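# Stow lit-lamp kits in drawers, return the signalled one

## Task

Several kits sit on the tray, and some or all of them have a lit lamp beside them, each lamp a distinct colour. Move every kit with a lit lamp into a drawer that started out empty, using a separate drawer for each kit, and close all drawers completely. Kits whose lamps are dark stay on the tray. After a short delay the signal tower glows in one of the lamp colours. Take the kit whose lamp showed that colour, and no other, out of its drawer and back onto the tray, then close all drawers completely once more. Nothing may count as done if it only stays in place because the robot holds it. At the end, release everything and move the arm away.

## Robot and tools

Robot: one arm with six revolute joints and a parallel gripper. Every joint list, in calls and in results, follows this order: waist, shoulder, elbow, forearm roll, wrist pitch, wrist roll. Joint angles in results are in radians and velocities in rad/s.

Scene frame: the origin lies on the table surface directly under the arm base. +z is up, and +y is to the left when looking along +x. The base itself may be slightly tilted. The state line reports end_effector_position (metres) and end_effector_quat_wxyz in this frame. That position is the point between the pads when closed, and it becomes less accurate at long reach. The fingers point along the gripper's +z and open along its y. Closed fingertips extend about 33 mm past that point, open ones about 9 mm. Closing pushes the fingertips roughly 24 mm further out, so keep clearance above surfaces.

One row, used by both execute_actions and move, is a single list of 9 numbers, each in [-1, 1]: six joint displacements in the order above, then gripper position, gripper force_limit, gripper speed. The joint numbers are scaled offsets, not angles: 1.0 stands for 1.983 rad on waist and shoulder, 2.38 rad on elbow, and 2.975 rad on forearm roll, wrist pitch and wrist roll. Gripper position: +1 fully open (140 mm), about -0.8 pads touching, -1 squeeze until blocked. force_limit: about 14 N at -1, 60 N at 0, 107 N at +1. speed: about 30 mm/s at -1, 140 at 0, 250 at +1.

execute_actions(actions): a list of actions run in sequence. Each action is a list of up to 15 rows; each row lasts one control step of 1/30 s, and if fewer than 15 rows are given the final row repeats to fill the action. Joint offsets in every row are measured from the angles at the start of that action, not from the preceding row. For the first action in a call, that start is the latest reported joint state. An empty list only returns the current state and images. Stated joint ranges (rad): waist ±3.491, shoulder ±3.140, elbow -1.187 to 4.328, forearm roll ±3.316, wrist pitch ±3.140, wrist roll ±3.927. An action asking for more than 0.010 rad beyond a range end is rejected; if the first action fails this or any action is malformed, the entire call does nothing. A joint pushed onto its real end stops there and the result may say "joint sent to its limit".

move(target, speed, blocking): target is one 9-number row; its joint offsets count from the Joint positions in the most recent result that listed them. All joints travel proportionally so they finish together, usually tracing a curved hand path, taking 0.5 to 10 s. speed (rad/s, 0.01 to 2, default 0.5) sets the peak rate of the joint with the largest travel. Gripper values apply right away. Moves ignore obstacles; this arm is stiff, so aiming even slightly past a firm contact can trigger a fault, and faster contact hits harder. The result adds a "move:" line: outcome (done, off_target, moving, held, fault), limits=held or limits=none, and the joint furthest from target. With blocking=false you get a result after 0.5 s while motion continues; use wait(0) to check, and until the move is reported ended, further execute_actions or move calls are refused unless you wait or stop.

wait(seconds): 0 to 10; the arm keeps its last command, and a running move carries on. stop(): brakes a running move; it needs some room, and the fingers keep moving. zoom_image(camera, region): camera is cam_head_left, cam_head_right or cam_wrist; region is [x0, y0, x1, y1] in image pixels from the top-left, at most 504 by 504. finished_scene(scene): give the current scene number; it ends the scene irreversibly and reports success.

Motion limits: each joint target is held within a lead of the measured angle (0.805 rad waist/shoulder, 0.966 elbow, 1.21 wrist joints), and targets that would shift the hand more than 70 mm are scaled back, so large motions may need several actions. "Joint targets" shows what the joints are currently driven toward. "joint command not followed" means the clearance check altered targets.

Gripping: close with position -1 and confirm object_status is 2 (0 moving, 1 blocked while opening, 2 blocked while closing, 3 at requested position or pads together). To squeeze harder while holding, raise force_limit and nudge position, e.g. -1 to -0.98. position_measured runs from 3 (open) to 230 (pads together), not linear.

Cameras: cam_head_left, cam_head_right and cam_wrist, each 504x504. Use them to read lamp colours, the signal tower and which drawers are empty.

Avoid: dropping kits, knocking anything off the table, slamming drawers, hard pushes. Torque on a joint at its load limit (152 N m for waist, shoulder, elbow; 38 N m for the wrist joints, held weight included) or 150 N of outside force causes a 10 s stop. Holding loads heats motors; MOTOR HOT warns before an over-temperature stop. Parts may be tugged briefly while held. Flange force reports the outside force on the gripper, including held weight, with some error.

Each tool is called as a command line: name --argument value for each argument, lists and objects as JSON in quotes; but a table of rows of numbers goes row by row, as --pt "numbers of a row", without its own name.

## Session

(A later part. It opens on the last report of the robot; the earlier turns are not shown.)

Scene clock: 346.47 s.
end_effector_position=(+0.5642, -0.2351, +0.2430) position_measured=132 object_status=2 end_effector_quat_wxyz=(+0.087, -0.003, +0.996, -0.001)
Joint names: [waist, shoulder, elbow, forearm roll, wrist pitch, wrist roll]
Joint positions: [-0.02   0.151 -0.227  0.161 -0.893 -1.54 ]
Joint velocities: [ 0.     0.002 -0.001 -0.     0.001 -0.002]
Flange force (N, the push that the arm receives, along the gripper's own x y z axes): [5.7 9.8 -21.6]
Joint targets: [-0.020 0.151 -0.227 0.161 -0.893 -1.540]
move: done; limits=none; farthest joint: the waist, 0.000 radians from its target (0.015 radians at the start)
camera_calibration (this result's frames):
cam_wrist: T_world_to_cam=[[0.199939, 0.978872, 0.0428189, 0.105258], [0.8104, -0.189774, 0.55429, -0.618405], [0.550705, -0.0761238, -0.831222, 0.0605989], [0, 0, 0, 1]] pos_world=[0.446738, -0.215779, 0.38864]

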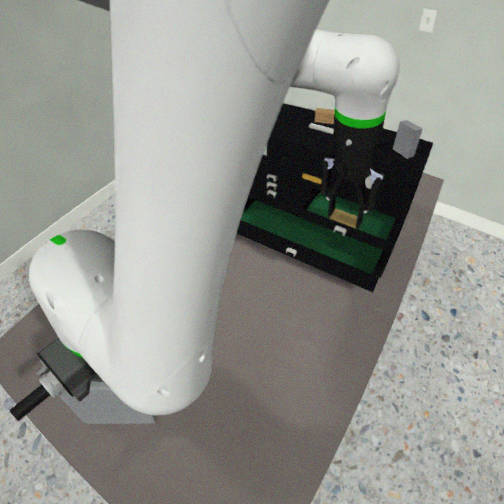

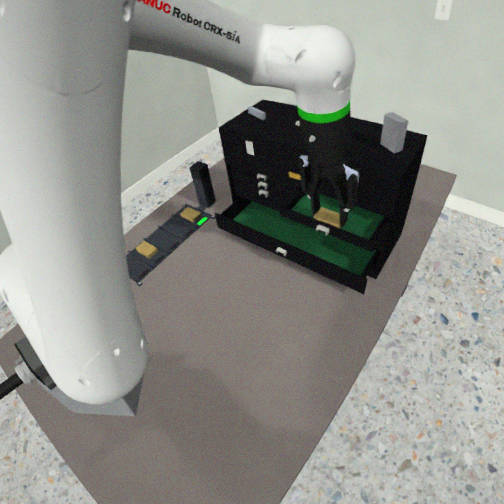

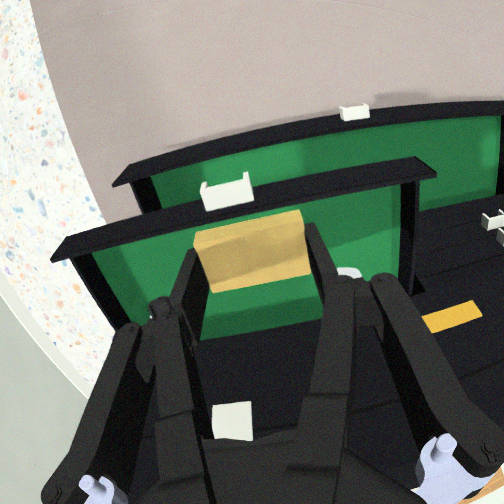

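Cyan in R1. Fetch green.

move --target '[0,0,0,0,0,0,0.35,-0.2,-0.3]'

move --target '[0.0077,-0.0268,0.024,-0.0026,-0.0374,-0.001,0.35,-0.2,-0.3]' --speed 0.2

move --target '[0,-0.1503,-0.1345,-0.001,-0.0323,0,0.35,-0.2,-0.3]' --speed 0.4

move --target '[0.5103,0,0,0,0,-0.4662,0.35,-0.2,-0.3]' --speed 0.8

move --target '[0,0.3464,0.0168,0.1348,0.15,0,0.35,-0.2,-0.3]'

move --target '[-0.055,0.0772,0.0676,-0.002,0.0097,0.039,0.35,-0.2,-0.3]' --speed 0.2

move --target '[-0.0147,0.0328,-0.0163,0.0359,0.0313,-0.0329,0.35,-0.2,-0.3]' --speed 0.1

move --target '[0,0,0,0,0,0,-1,-0.2,-0.7]'

Scene clock: 354.73 s.
end_effector_position=(+0.5642, -0.2352, +0.2430) position_measured=85 object_status=3 end_effector_quat_wxyz=(+0.087, -0.003, +0.996, -0.001)
Joint names: [waist, shoulder, elbow, forearm roll, wrist pitch, wrist roll]
Joint positions: [-0.02   0.151 -0.227  0.161 -0.893 -1.54 ]
Joint velocities: [-0.    -0.001  0.    -0.     0.    -0.   ]
Flange force (N, the push that the arm receives, along the gripper's own x y z axes): [7.7 7.1 0.3]
Joint targets: [-0.020 0.151 -0.227 0.161 -0.893 -1.540]
move: done; limits=none; farthest joint: the waist, 0.000 radians from its target (0.000 radians at the start)
camera_calibration (this result's frames):
cam_wrist: T_world_to_cam=[[0.200008, 0.978859, 0.0428075, 0.105262], [0.810401, -0.189826, 0.554271, -0.618396], [0.550679, -0.0761672, -0.831235, 0.060607], [0, 0, 0, 1]] pos_world=[0.446721, -0.215808, 0.388632]

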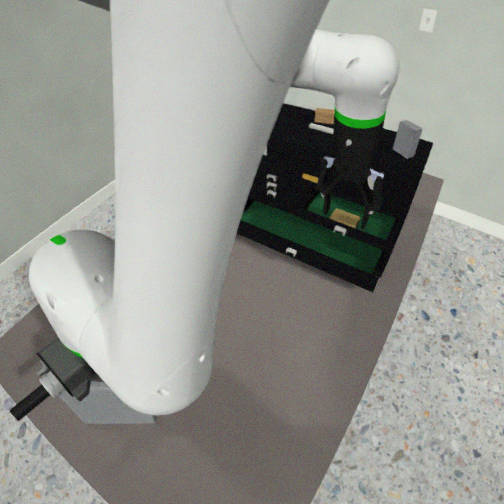

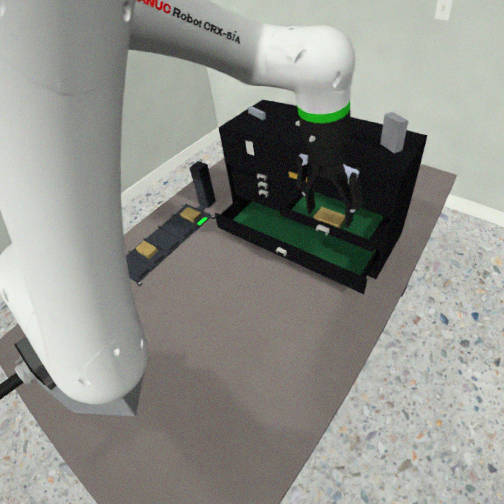

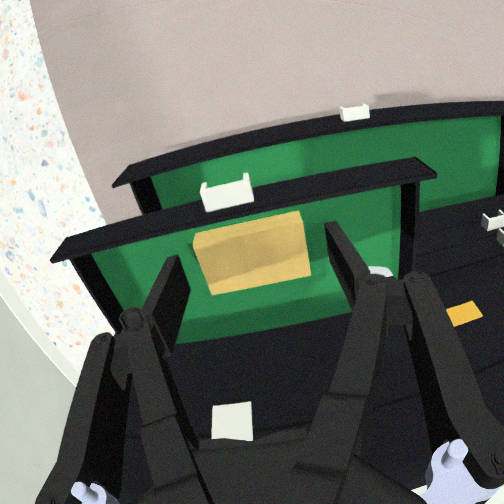

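Scene clock: 355.63 s.
end_effector_position=(+0.5633, -0.2349, +0.2914) position_measured=85 object_status=3 end_effector_quat_wxyz=(+0.087, +0.000, +0.996, -0.000)
Joint names: [waist, shoulder, elbow, forearm roll, wrist pitch, wrist roll]
Joint positions: [-0.005  0.098 -0.17   0.153 -1.005 -1.543]
Joint velocities: [ 0.    -0.     0.     0.001 -0.    -0.   ]
Flange force (N, the push that the arm receives, along the gripper's own x y z axes): [8.4 7.5 1.4]
Joint targets: [-0.005 0.098 -0.170 0.153 -1.005 -1.543]
move: done; limits=none; farthest joint: the waist, 0.000 radians from its target (0.016 radians at the start)
camera_calibration (this result's frames):
cam_wrist: T_world_to_cam=[[0.206651, 0.977398, 0.0446024, 0.0984964], [0.809148, -0.196351, 0.553828, -0.64514], [0.550068, -0.0783592, -0.831436, 0.10123], [0, 0, 0, 1]] pos_world=[0.445976, -0.215012, 0.43707]

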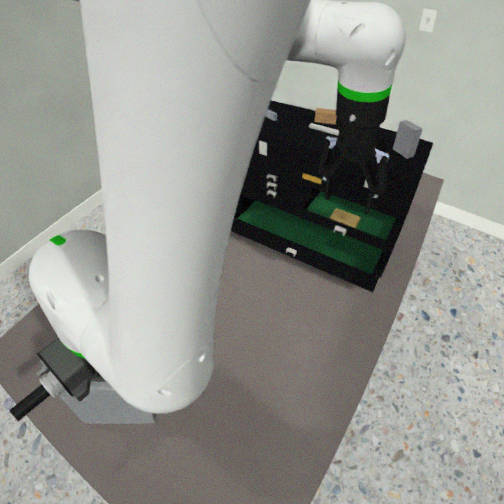

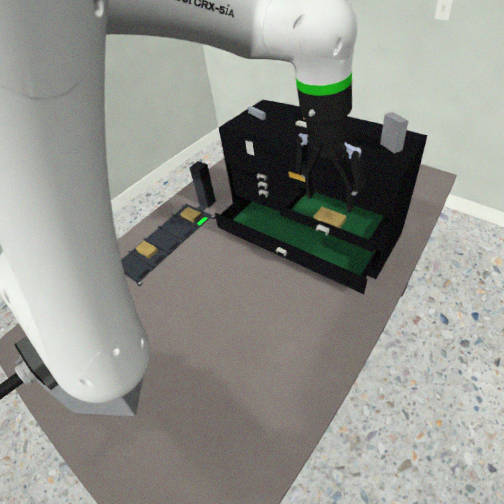

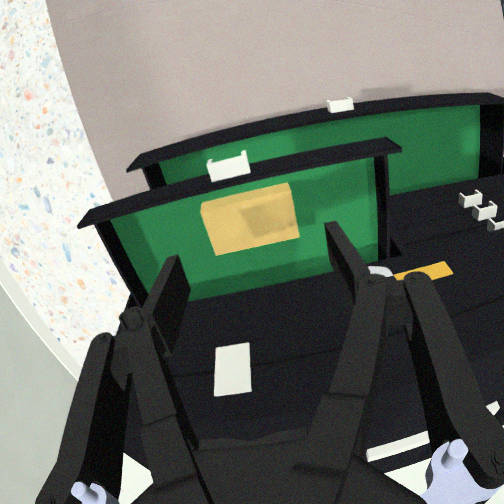

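Scene clock: 356.87 s.
end_effector_position=(+0.3972, -0.2215, +0.2868) position_measured=85 object_status=3 end_effector_quat_wxyz=(+0.028, -0.001, +1.000, +0.003)
Joint names: [waist, shoulder, elbow, forearm roll, wrist pitch, wrist roll]
Joint positions: [-0.005 -0.2   -0.49   0.15  -1.101 -1.543]
Joint velocities: [-0.    -0.001 -0.001 -0.    -0.    -0.   ]
Flange force (N, the push that the arm receives, along the gripper's own x y z axes): [5.9 7.8 2.2]
Joint targets: [-0.005 -0.200 -0.490 0.150 -1.101 -1.543]
move: done; limits=none; farthest joint: the waist, 0.000 radians from its target (0.000 radians at the start)
camera_calibration (this result's frames):
cam_wrist: T_world_to_cam=[[0.20827, 0.977692, 0.0272401, 0.124292], [0.869011, -0.197755, 0.453556, -0.500917], [0.448825, -0.0707901, -0.890811, 0.24873], [0, 0, 0, 1]] pos_world=[0.297779, -0.202971, 0.44538]

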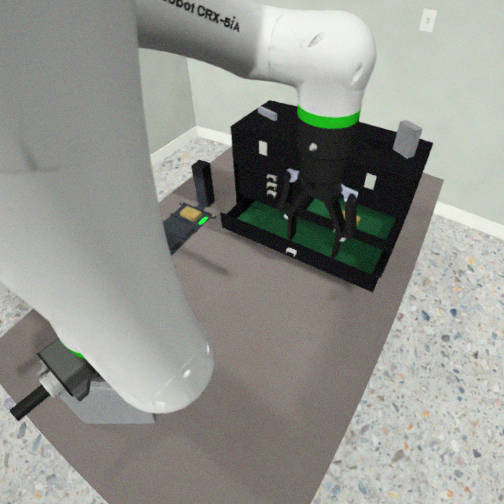

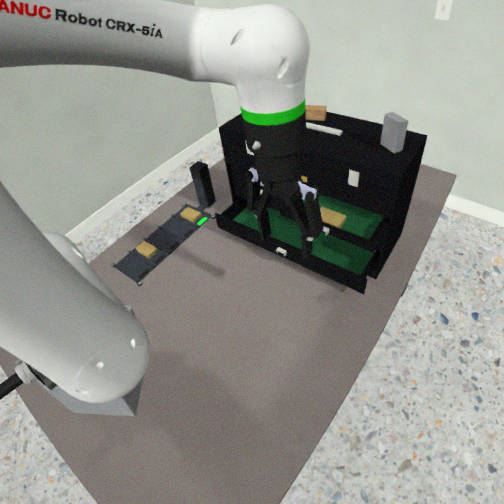

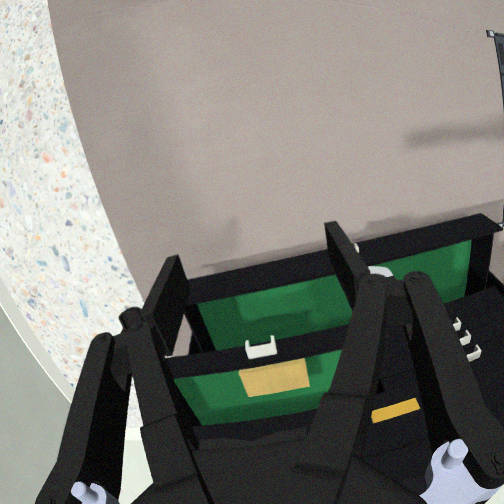

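Scene clock: 359.10 s.
end_effector_position=(+0.3948, +0.1978, +0.3531) position_measured=85 object_status=3 end_effector_quat_wxyz=(+0.029, +0.192, +0.974, +0.118)
Joint names: [waist, shoulder, elbow, forearm roll, wrist pitch, wrist roll]
Joint positions: [ 1.007 -0.2   -0.49   0.15  -1.101 -2.93 ]
Joint velocities: [-0.     0.001 -0.     0.     0.     0.001]
Flange force (N, the push that the arm receives, along the gripper's own x y z axes): [8.6 -4.5 2.5]
Joint targets: [1.007 -0.200 -0.490 0.150 -1.101 -2.930]
move: done; limits=none; farthest joint: the waist, 0.000 radians from its target (1.012 radians at the start)
camera_calibration (this result's frames):
cam_wrist: T_world_to_cam=[[0.552884, 0.795981, 0.246442, -0.464408], [0.712125, -0.604941, 0.356264, -0.269162], [0.432662, -0.0214754, -0.9013, 0.338895], [0, 0, 0, 1]] pos_world=[0.301814, 0.214111, 0.515788]

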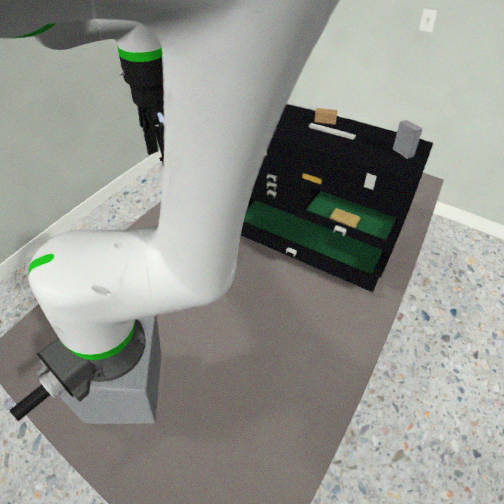

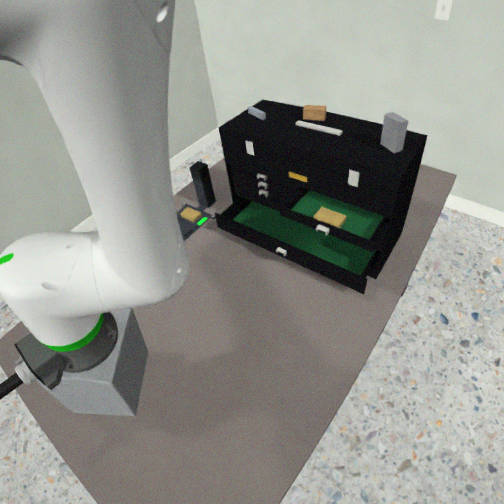

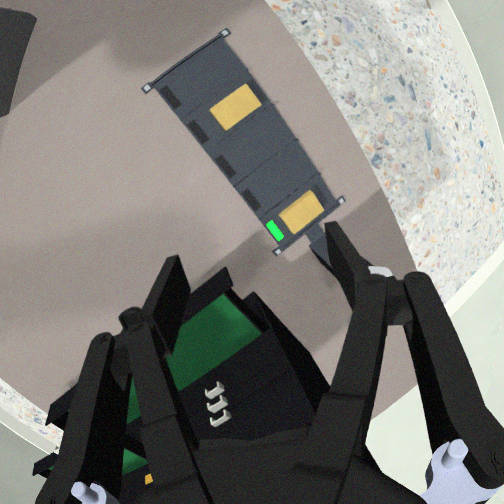

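Scene clock: 360.93 s.
end_effector_position=(+0.4775, +0.3005, +0.1238) position_measured=85 object_status=3 end_effector_quat_wxyz=(+0.088, -0.003, +0.996, +0.001)
Joint names: [waist, shoulder, elbow, forearm roll, wrist pitch, wrist roll]
Joint positions: [ 1.007  0.487 -0.45   0.551 -0.655 -2.93 ]
Joint velocities: [ 0.001  0.002  0.    -0.     0.    -0.   ]
Flange force (N, the push that the arm receives, along the gripper's own x y z axes): [6.9 -1.9 -0.7]
Joint targets: [1.007 0.487 -0.450 0.551 -0.655 -2.930]
move: done; limits=none; farthest joint: the waist, 0.000 radians from its target (0.000 radians at the start)
camera_calibration (this result's frames):
cam_wrist: T_world_to_cam=[[0.199885, 0.978687, 0.0470847, -0.397108], [0.809459, -0.192018, 0.554893, -0.3794], [0.552108, -0.0728015, -0.830588, 0.0482727], [0, 0, 0, 1]] pos_world=[0.359833, 0.319307, 0.269319]

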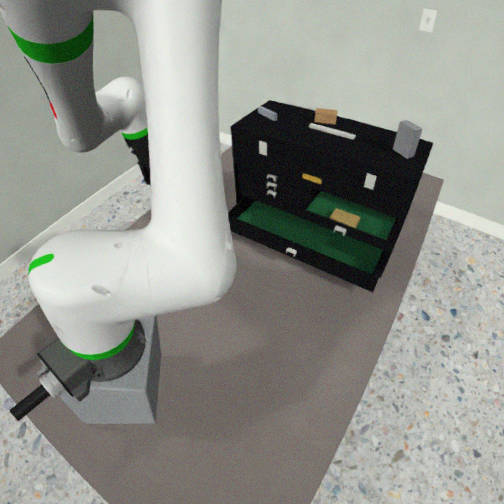

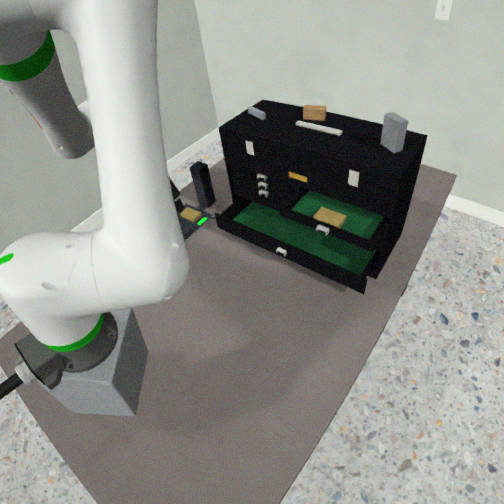

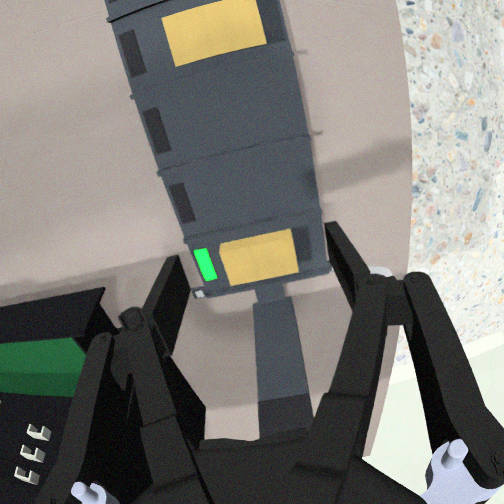

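Scene clock: 362.10 s.
end_effector_position=(+0.5427, +0.3033, +0.0836) position_measured=85 object_status=3 end_effector_quat_wxyz=(+0.084, -0.006, +0.996, +0.003)
Joint names: [waist, shoulder, elbow, forearm roll, wrist pitch, wrist roll]
Joint positions: [ 0.898  0.64  -0.289  0.545 -0.626 -2.814]
Joint velocities: [-0.001 -0.     0.001  0.     0.     0.   ]
Flange force (N, the push that the arm receives, along the gripper's own x y z axes): [7.4 -1.1 -1.2]
Joint targets: [0.898 0.640 -0.289 0.545 -0.626 -2.814]
move: done; limits=none; farthest joint: the waist, 0.000 radians from its target (0.109 radians at the start)
camera_calibration (this result's frames):
cam_wrist: T_world_to_cam=[[0.194327, 0.979749, 0.0482626, -0.408366], [0.814728, -0.188606, 0.548312, -0.412607], [0.546311, -0.0672309, -0.83488, -0.0190922], [0, 0, 0, 1]] pos_world=[0.425949, 0.320993, 0.230006]

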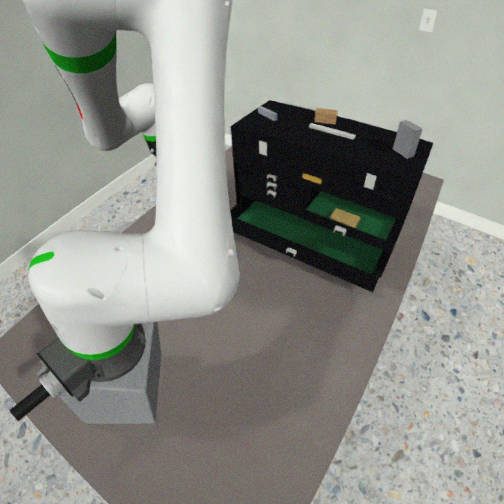

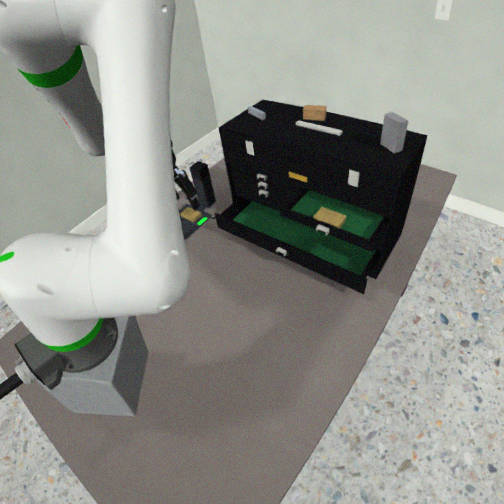

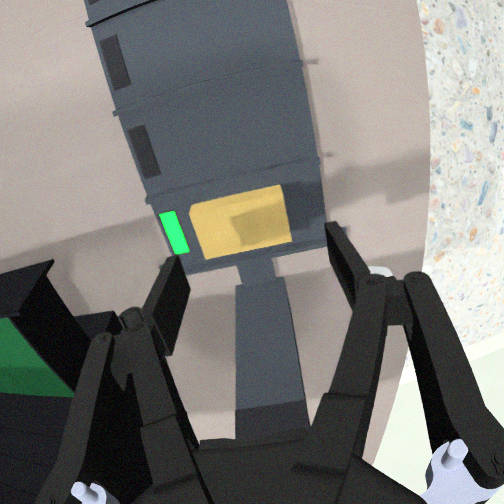

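Scene clock: 363.47 s.
end_effector_position=(+0.5423, +0.2987, +0.0416) position_measured=85 object_status=3 end_effector_quat_wxyz=(+0.087, -0.004, +0.996, +0.001)
Joint names: [waist, shoulder, elbow, forearm roll, wrist pitch, wrist roll]
Joint positions: [ 0.869  0.705 -0.328  0.652 -0.533 -2.912]
Joint velocities: [-0.     0.001 -0.     0.     0.001 -0.001]
Flange force (N, the push that the arm receives, along the gripper's own x y z axes): [7.7 -2.0 -1.1]
Joint targets: [0.869 0.705 -0.328 0.652 -0.533 -2.912]
move: done; limits=none; farthest joint: the waist, 0.000 radians from its target (0.029 radians at the start)
camera_calibration (this result's frames):
cam_wrist: T_world_to_cam=[[0.198746, 0.978942, 0.0466164, -0.403802], [0.81017, -0.190875, 0.554248, -0.387297], [0.551475, -0.0723876, -0.831045, -0.0556526], [0, 0, 0, 1]] pos_world=[0.424722, 0.317345, 0.187233]

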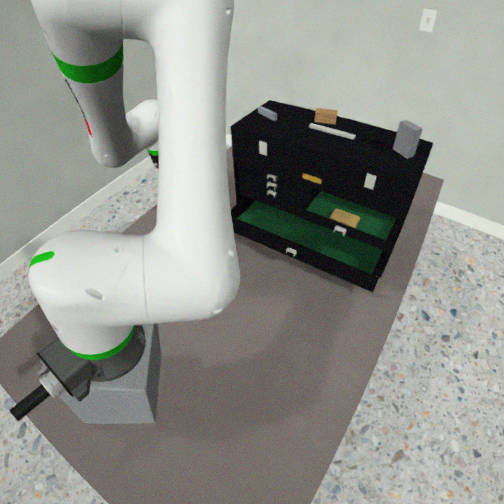

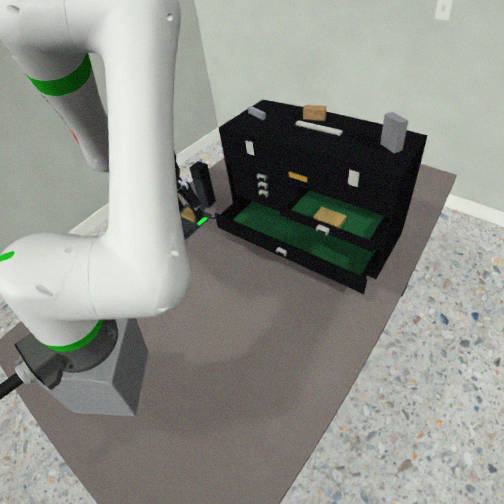

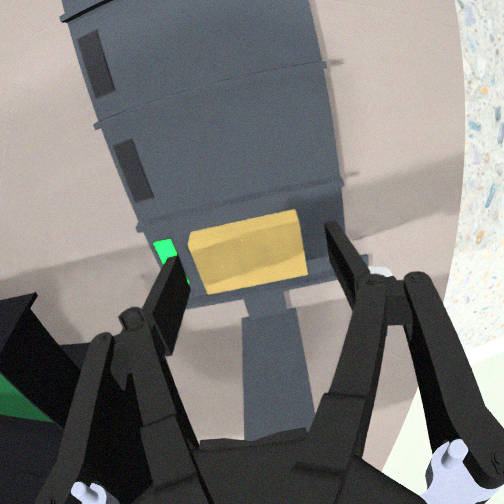

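Scene clock: 364.13 s.
end_effector_position=(+0.5423, +0.2987, +0.0416) position_measured=131 object_status=0 end_effector_quat_wxyz=(+0.087, -0.004, +0.996, +0.001)
Joint names: [waist, shoulder, elbow, forearm roll, wrist pitch, wrist roll]
Joint positions: [ 0.869  0.705 -0.328  0.652 -0.533 -2.912]
Joint velocities: [ 0. -0. -0.  0.  0. -0.]
Flange force (N, the push that the arm receives, along the gripper's own x y z axes): [14.9 -6.5 -34.6]
Joint targets: [0.869 0.705 -0.328 0.652 -0.533 -2.912]
move: done; limits=none; farthest joint: the waist, 0.000 radians from its target (0.000 radians at the start)
camera_calibration (this result's frames):
cam_wrist: T_world_to_cam=[[0.198745, 0.978942, 0.0466161, -0.403801], [0.810171, -0.190874, 0.554248, -0.387294], [0.551474, -0.0723871, -0.831045, -0.055657], [0, 0, 0, 1]] pos_world=[0.424721, 0.317345, 0.187227]

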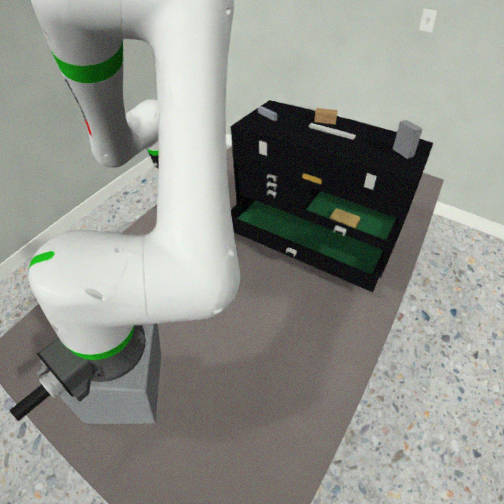

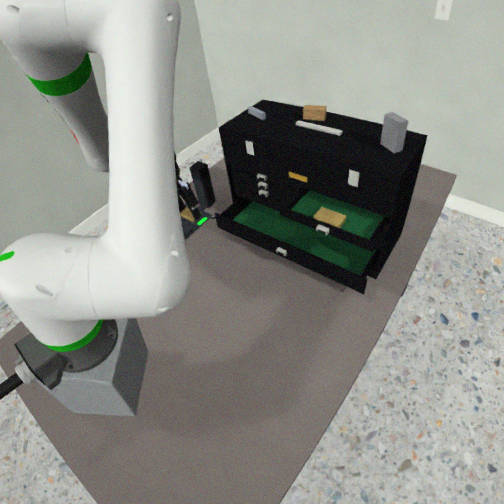

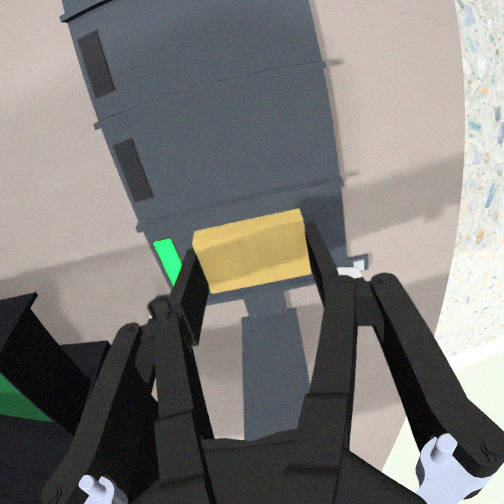

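move --target '[0.0147,-0.0328,0.0163,-0.0359,-0.0313,0.0329,-1,-0.2,-0.7]' --speed 0.15

move --target '[0.055,-0.2,-0.0676,0.002,-0.06,-0.039,-1,-0.2,-0.7]' --speed 0.3

move --target '[-0.2466,-0.0451,-0.01,-0.0598,0.0166,0.23,-1,-0.2,-0.7]' --speed 0.4

move --target '[-0.0255,0.054,-0.02,0.025,0.047,-0.018,-1,-0.2,-0.7]' --speed 0.12

Scene clock: 375.60 s.
end_effector_position=(+0.5427, +0.3033, +0.0836) position_measured=132 object_status=2 end_effector_quat_wxyz=(+0.084, -0.006, +0.996, +0.003)
Joint names: [waist, shoulder, elbow, forearm roll, wrist pitch, wrist roll]
Joint positions: [ 0.898  0.64  -0.289  0.545 -0.626 -2.814]
Joint velocities: [-0.    -0.001  0.    -0.001 -0.    -0.   ]
Flange force (N, the push that the arm receives, along the gripper's own x y z axes): [8.6 -2.7 -0.1]
Joint targets: [0.898 0.640 -0.289 0.545 -0.626 -2.814]
move: done; limits=none; farthest joint: the waist, 0.000 radians from its target (0.029 radians at the start)
camera_calibration (this result's frames):
cam_wrist: T_world_to_cam=[[0.194326, 0.979749, 0.0482589, -0.408364], [0.814729, -0.188604, 0.548311, -0.412606], [0.546309, -0.0672334, -0.834881, -0.019093], [0, 0, 0, 1]] pos_world=[0.425949, 0.320991, 0.230003]

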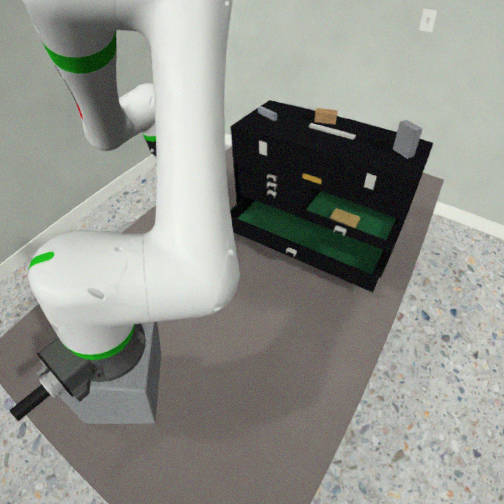

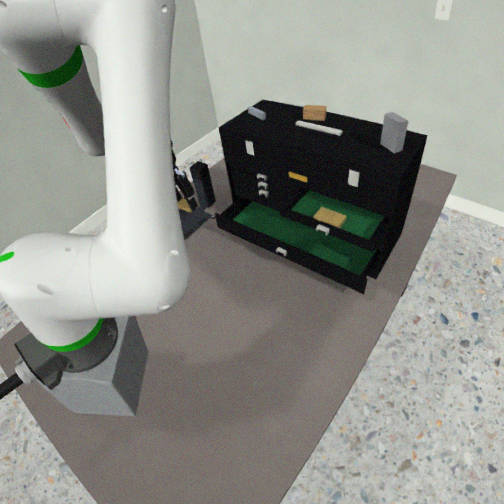

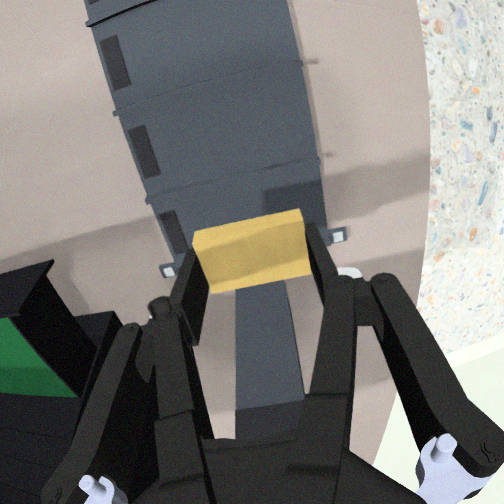

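Scene clock: 377.33 s.
end_effector_position=(+0.5111, +0.2712, +0.2480) position_measured=132 object_status=2 end_effector_quat_wxyz=(+0.140, +0.038, +0.989, +0.023)
Joint names: [waist, shoulder, elbow, forearm roll, wrist pitch, wrist roll]
Joint positions: [ 1.007  0.243 -0.45   0.551 -0.804 -2.93 ]
Joint velocities: [ 0.    -0.001 -0.001  0.    -0.    -0.001]
Flange force (N, the push that the arm receives, along the gripper's own x y z axes): [8.1 -2.7 -0.4]
Joint targets: [1.007 0.243 -0.450 0.551 -0.804 -2.930]
move: done; limits=none; farthest joint: the waist, 0.000 radians from its target (0.109 radians at the start)
camera_calibration (this result's frames):
cam_wrist: T_world_to_cam=[[0.265911, 0.956299, 0.121588, -0.427081], [0.729461, -0.282067, 0.623157, -0.432787], [0.630221, -0.0770103, -0.772587, 0.077577], [0, 0, 0, 1]] pos_world=[0.380376, 0.292317, 0.381558]

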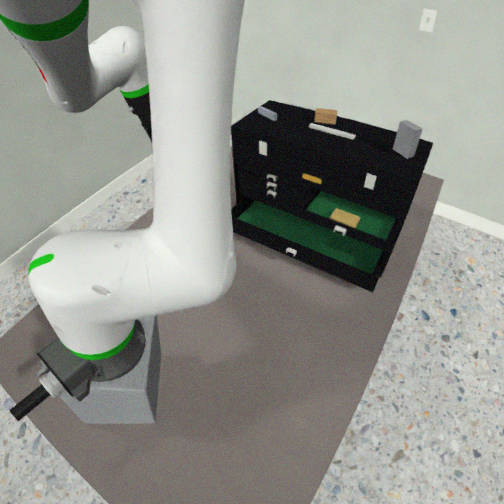

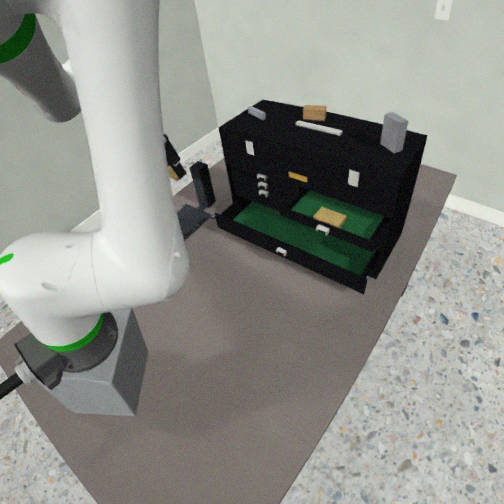

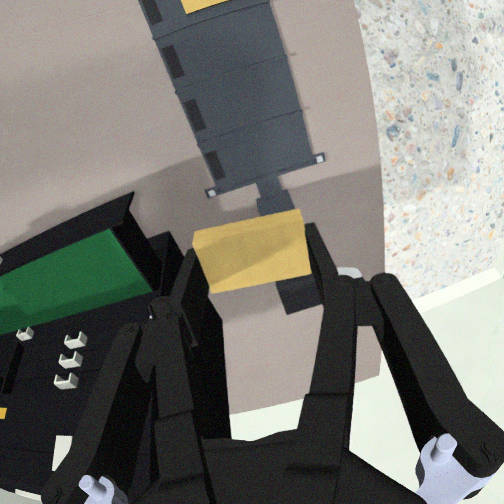

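Scene clock: 379.47 s.
end_effector_position=(+0.5565, +0.0309, +0.2102) position_measured=132 object_status=2 end_effector_quat_wxyz=(+0.095, -0.002, +0.995, +0.009)
Joint names: [waist, shoulder, elbow, forearm roll, wrist pitch, wrist roll]
Joint positions: [ 0.518  0.154 -0.474  0.373 -0.755 -2.246]
Joint velocities: [ 0.001  0.    -0.     0.001  0.     0.001]
Flange force (N, the push that the arm receives, along the gripper's own x y z axes): [7.4 2.6 1.1]
Joint targets: [0.518 0.154 -0.474 0.373 -0.755 -2.246]
move: done; limits=none; farthest joint: the waist, 0.000 radians from its target (0.489 radians at the start)
camera_calibration (this result's frames):
cam_wrist: T_world_to_cam=[[0.199924, 0.977677, 0.0646327, -0.156795], [0.801052, -0.201079, 0.563811, -0.53997], [0.564222, -0.0609451, -0.823371, 0.0481508], [0, 0, 0, 1]] pos_world=[0.436723, 0.0476529, 0.354221]

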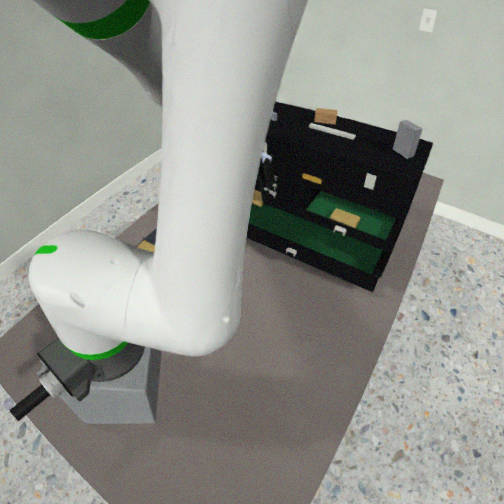

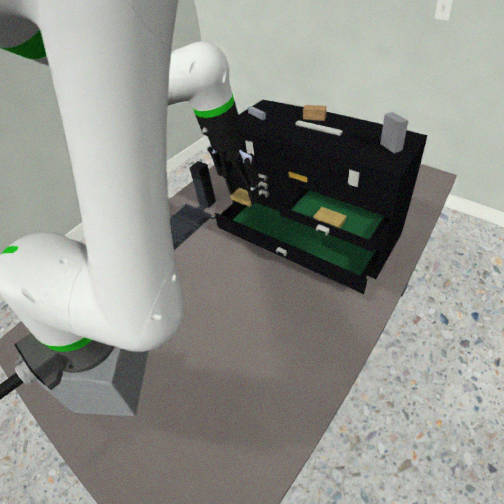

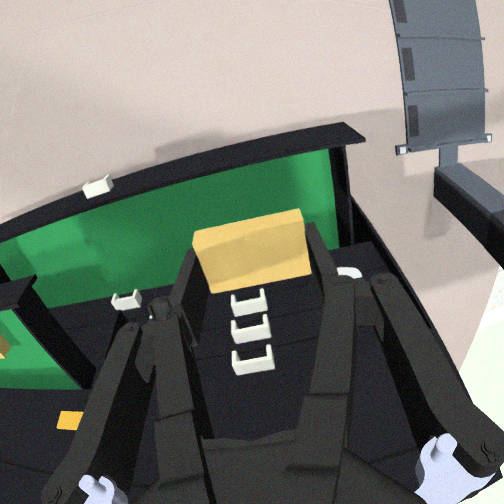

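Scene clock: 380.97 s.
end_effector_position=(+0.5591, +0.0199, +0.1488) position_measured=132 object_status=2 end_effector_quat_wxyz=(+0.090, +0.001, +0.996, +0.001)
Joint names: [waist, shoulder, elbow, forearm roll, wrist pitch, wrist roll]
Joint positions: [ 0.467  0.261 -0.522  0.447 -0.615 -2.299]
Joint velocities: [-0.     0.001  0.     0.001  0.    -0.   ]
Flange force (N, the push that the arm receives, along the gripper's own x y z axes): [6.6 2.8 0.3]
Joint targets: [0.467 0.261 -0.522 0.447 -0.615 -2.299]
move: done; limits=none; farthest joint: the waist, 0.000 radians from its target (0.051 radians at the start)
camera_calibration (this result's frames):
cam_wrist: T_world_to_cam=[[0.207887, 0.976949, 0.0485098, -0.144616], [0.804914, -0.199037, 0.559014, -0.51107], [0.555784, -0.0771657, -0.827738, 0.0011738], [0, 0, 0, 1]] pos_world=[0.440779, 0.0396516, 0.293682]

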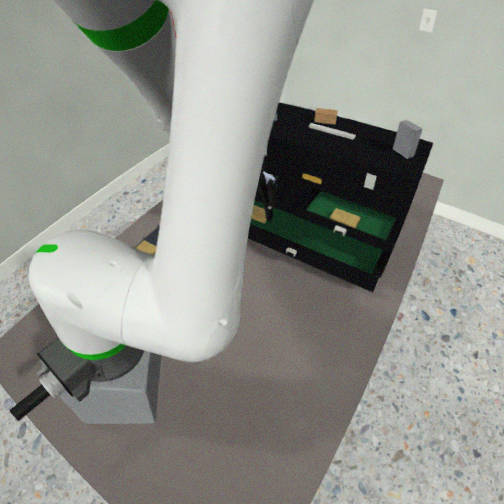

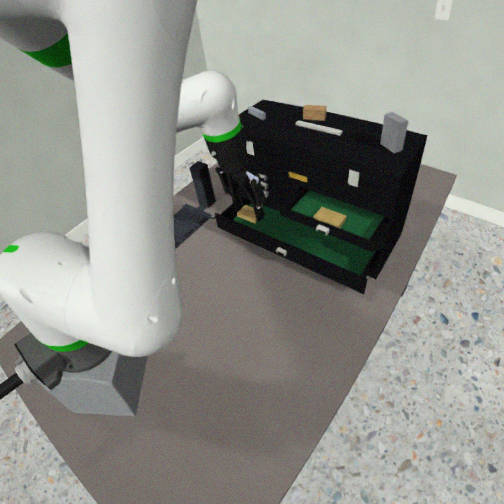

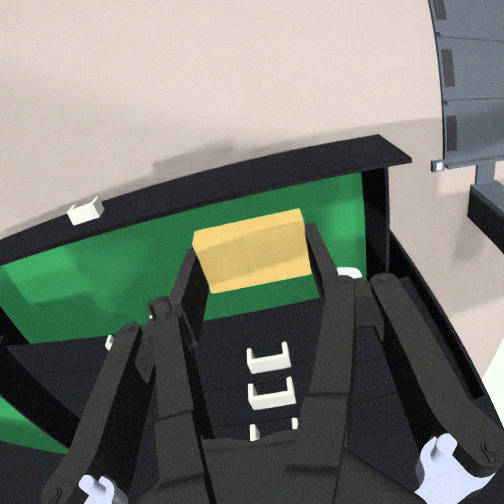

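move --target '[-0.0252,0.059,-0.0122,0.034,0.0468,-0.0245,-1,-0.2,-0.7]' --speed 0.1

move --target '[-0.0032,0.0085,-0.0012,0.005,0.0064,-0.0037,-1,-0.2,-0.7]' --speed 0.02

Scene clock: 385.47 s.
end_effector_position=(+0.5633, +0.0153, +0.0906) position_measured=132 object_status=2 end_effector_quat_wxyz=(+0.088, +0.000, +0.996, +0.000)
Joint names: [waist, shoulder, elbow, forearm roll, wrist pitch, wrist roll]
Joint positions: [ 0.417  0.378 -0.551  0.549 -0.476 -2.372]
Joint velocities: [ 0.001  0.     0.     0.     0.001 -0.   ]
Flange force (N, the push that the arm receives, along the gripper's own x y z axes): [7.6 2.5 0.6]
Joint targets: [0.417 0.378 -0.551 0.549 -0.476 -2.372]
move: done; limits=none; farthest joint: the waist, 0.000 radians from its target (0.050 radians at the start)
camera_calibration (this result's frames):
cam_wrist: T_world_to_cam=[[0.2062, 0.977455, 0.0454225, -0.13692], [0.808071, -0.196278, 0.555425, -0.484388], [0.551818, -0.077824, -0.830325, -0.0472217], [0, 0, 0, 1]] pos_world=[0.44571, 0.0350831, 0.236051]

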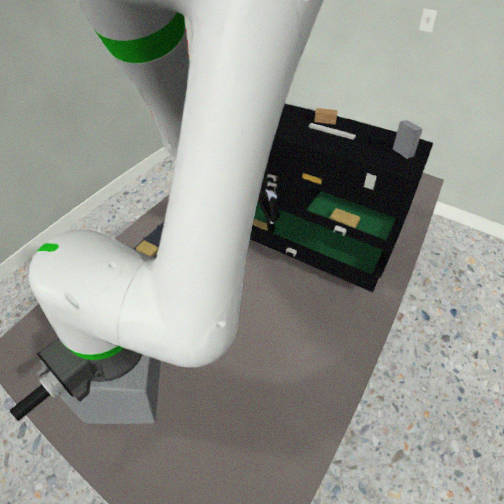

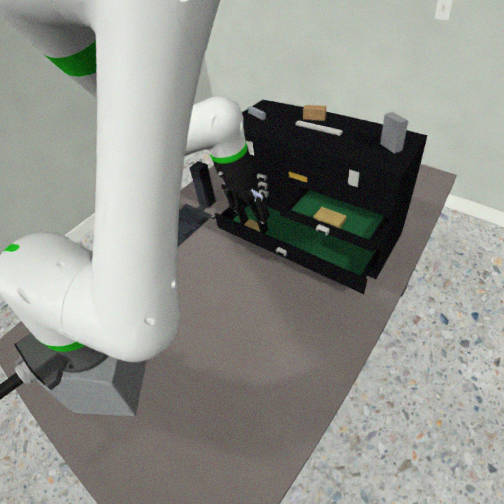

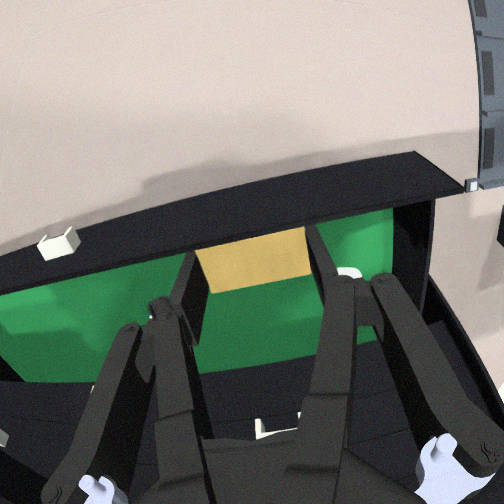

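Scene clock: 386.63 s.
end_effector_position=(+0.5635, +0.0156, +0.0825) position_measured=132 object_status=2 end_effector_quat_wxyz=(+0.087, -0.000, +0.996, +0.001)
Joint names: [waist, shoulder, elbow, forearm roll, wrist pitch, wrist roll]
Joint positions: [ 0.411  0.395 -0.553  0.563 -0.457 -2.383]
Joint velocities: [-0.001 -0.002 -0.     0.001  0.    -0.   ]
Flange force (N, the push that the arm receives, along the gripper's own x y z axes): [8.9 2.3 -0.2]
Joint targets: [0.411 0.395 -0.553 0.563 -0.457 -2.383]
move: done; limits=none; farthest joint: the waist, 0.001 radians from its target (0.007 radians at the start)
camera_calibration (this result's frames):
cam_wrist: T_world_to_cam=[[0.205062, 0.977639, 0.0465916, -0.136384], [0.80901, -0.196099, 0.554119, -0.480444], [0.550865, -0.0759355, -0.831133, -0.0534372], [0, 0, 0, 1]] pos_world=[0.446088, 0.0350616, 0.228164]

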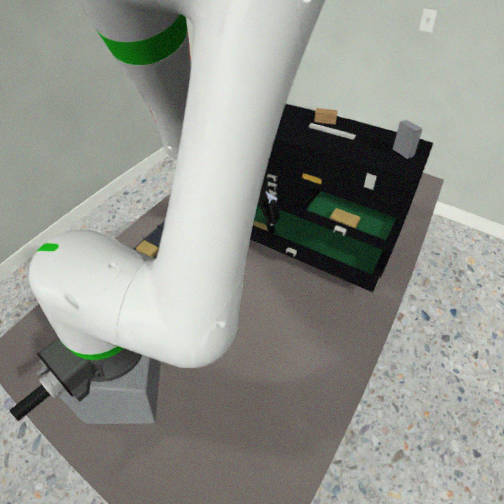

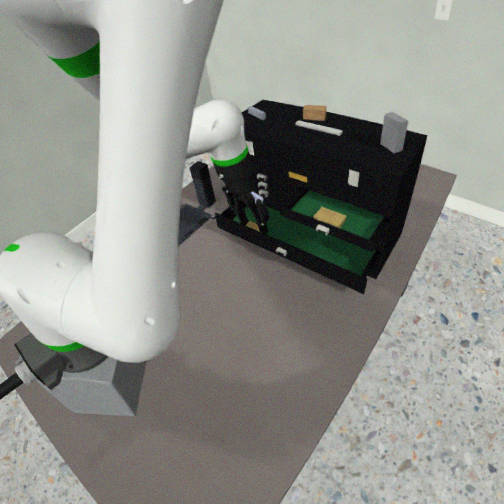

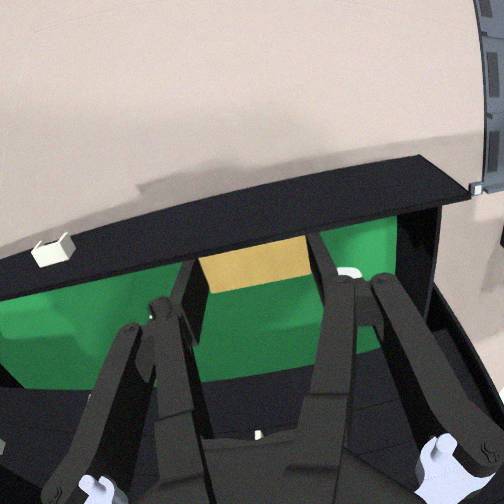

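move --target '[-0.0016,0.0042,-0.0006,0.0025,0.0032,-0.0018,-1,-0.2,-0.7]' --speed 0.01

Scene clock: 389.00 s.
end_effector_position=(+0.5636, +0.0159, +0.0785) position_measured=132 object_status=2 end_effector_quat_wxyz=(+0.087, -0.001, +0.996, +0.001)
Joint names: [waist, shoulder, elbow, forearm roll, wrist pitch, wrist roll]
Joint positions: [ 0.408  0.403 -0.555  0.571 -0.447 -2.388]
Joint velocities: [-0.001  0.    -0.    -0.     0.     0.001]
Flange force (N, the push that the arm receives, along the gripper's own x y z axes): [7.3 2.2 -0.6]
Joint targets: [0.408 0.403 -0.555 0.571 -0.447 -2.388]
move: done; limits=none; farthest joint: the waist, 0.000 radians from its target (0.003 radians at the start)
camera_calibration (this result's frames):
cam_wrist: T_world_to_cam=[[0.204319, 0.977758, 0.0473552, -0.136067], [0.809532, -0.195968, 0.553402, -0.478457], [0.550374, -0.0747348, -0.831567, -0.0564783], [0, 0, 0, 1]] pos_world=[0.446211, 0.0350576, 0.224257]

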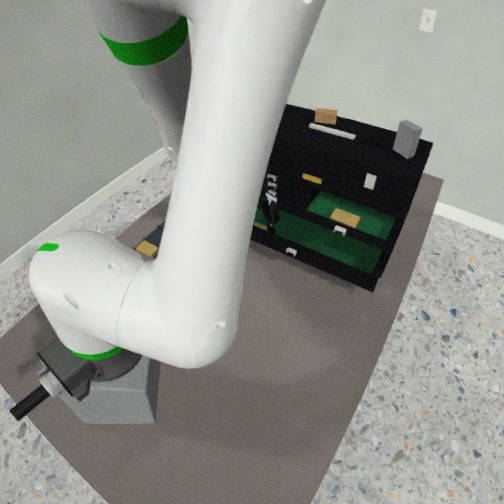

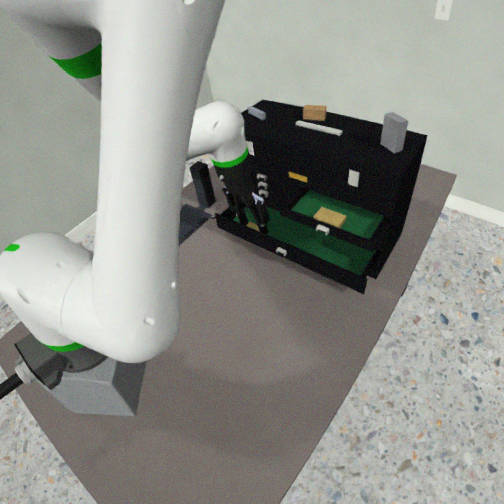

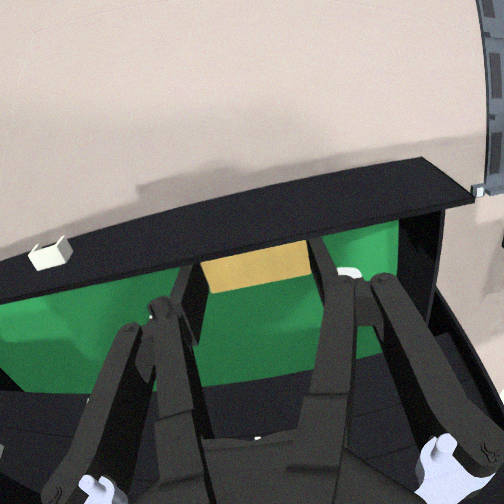

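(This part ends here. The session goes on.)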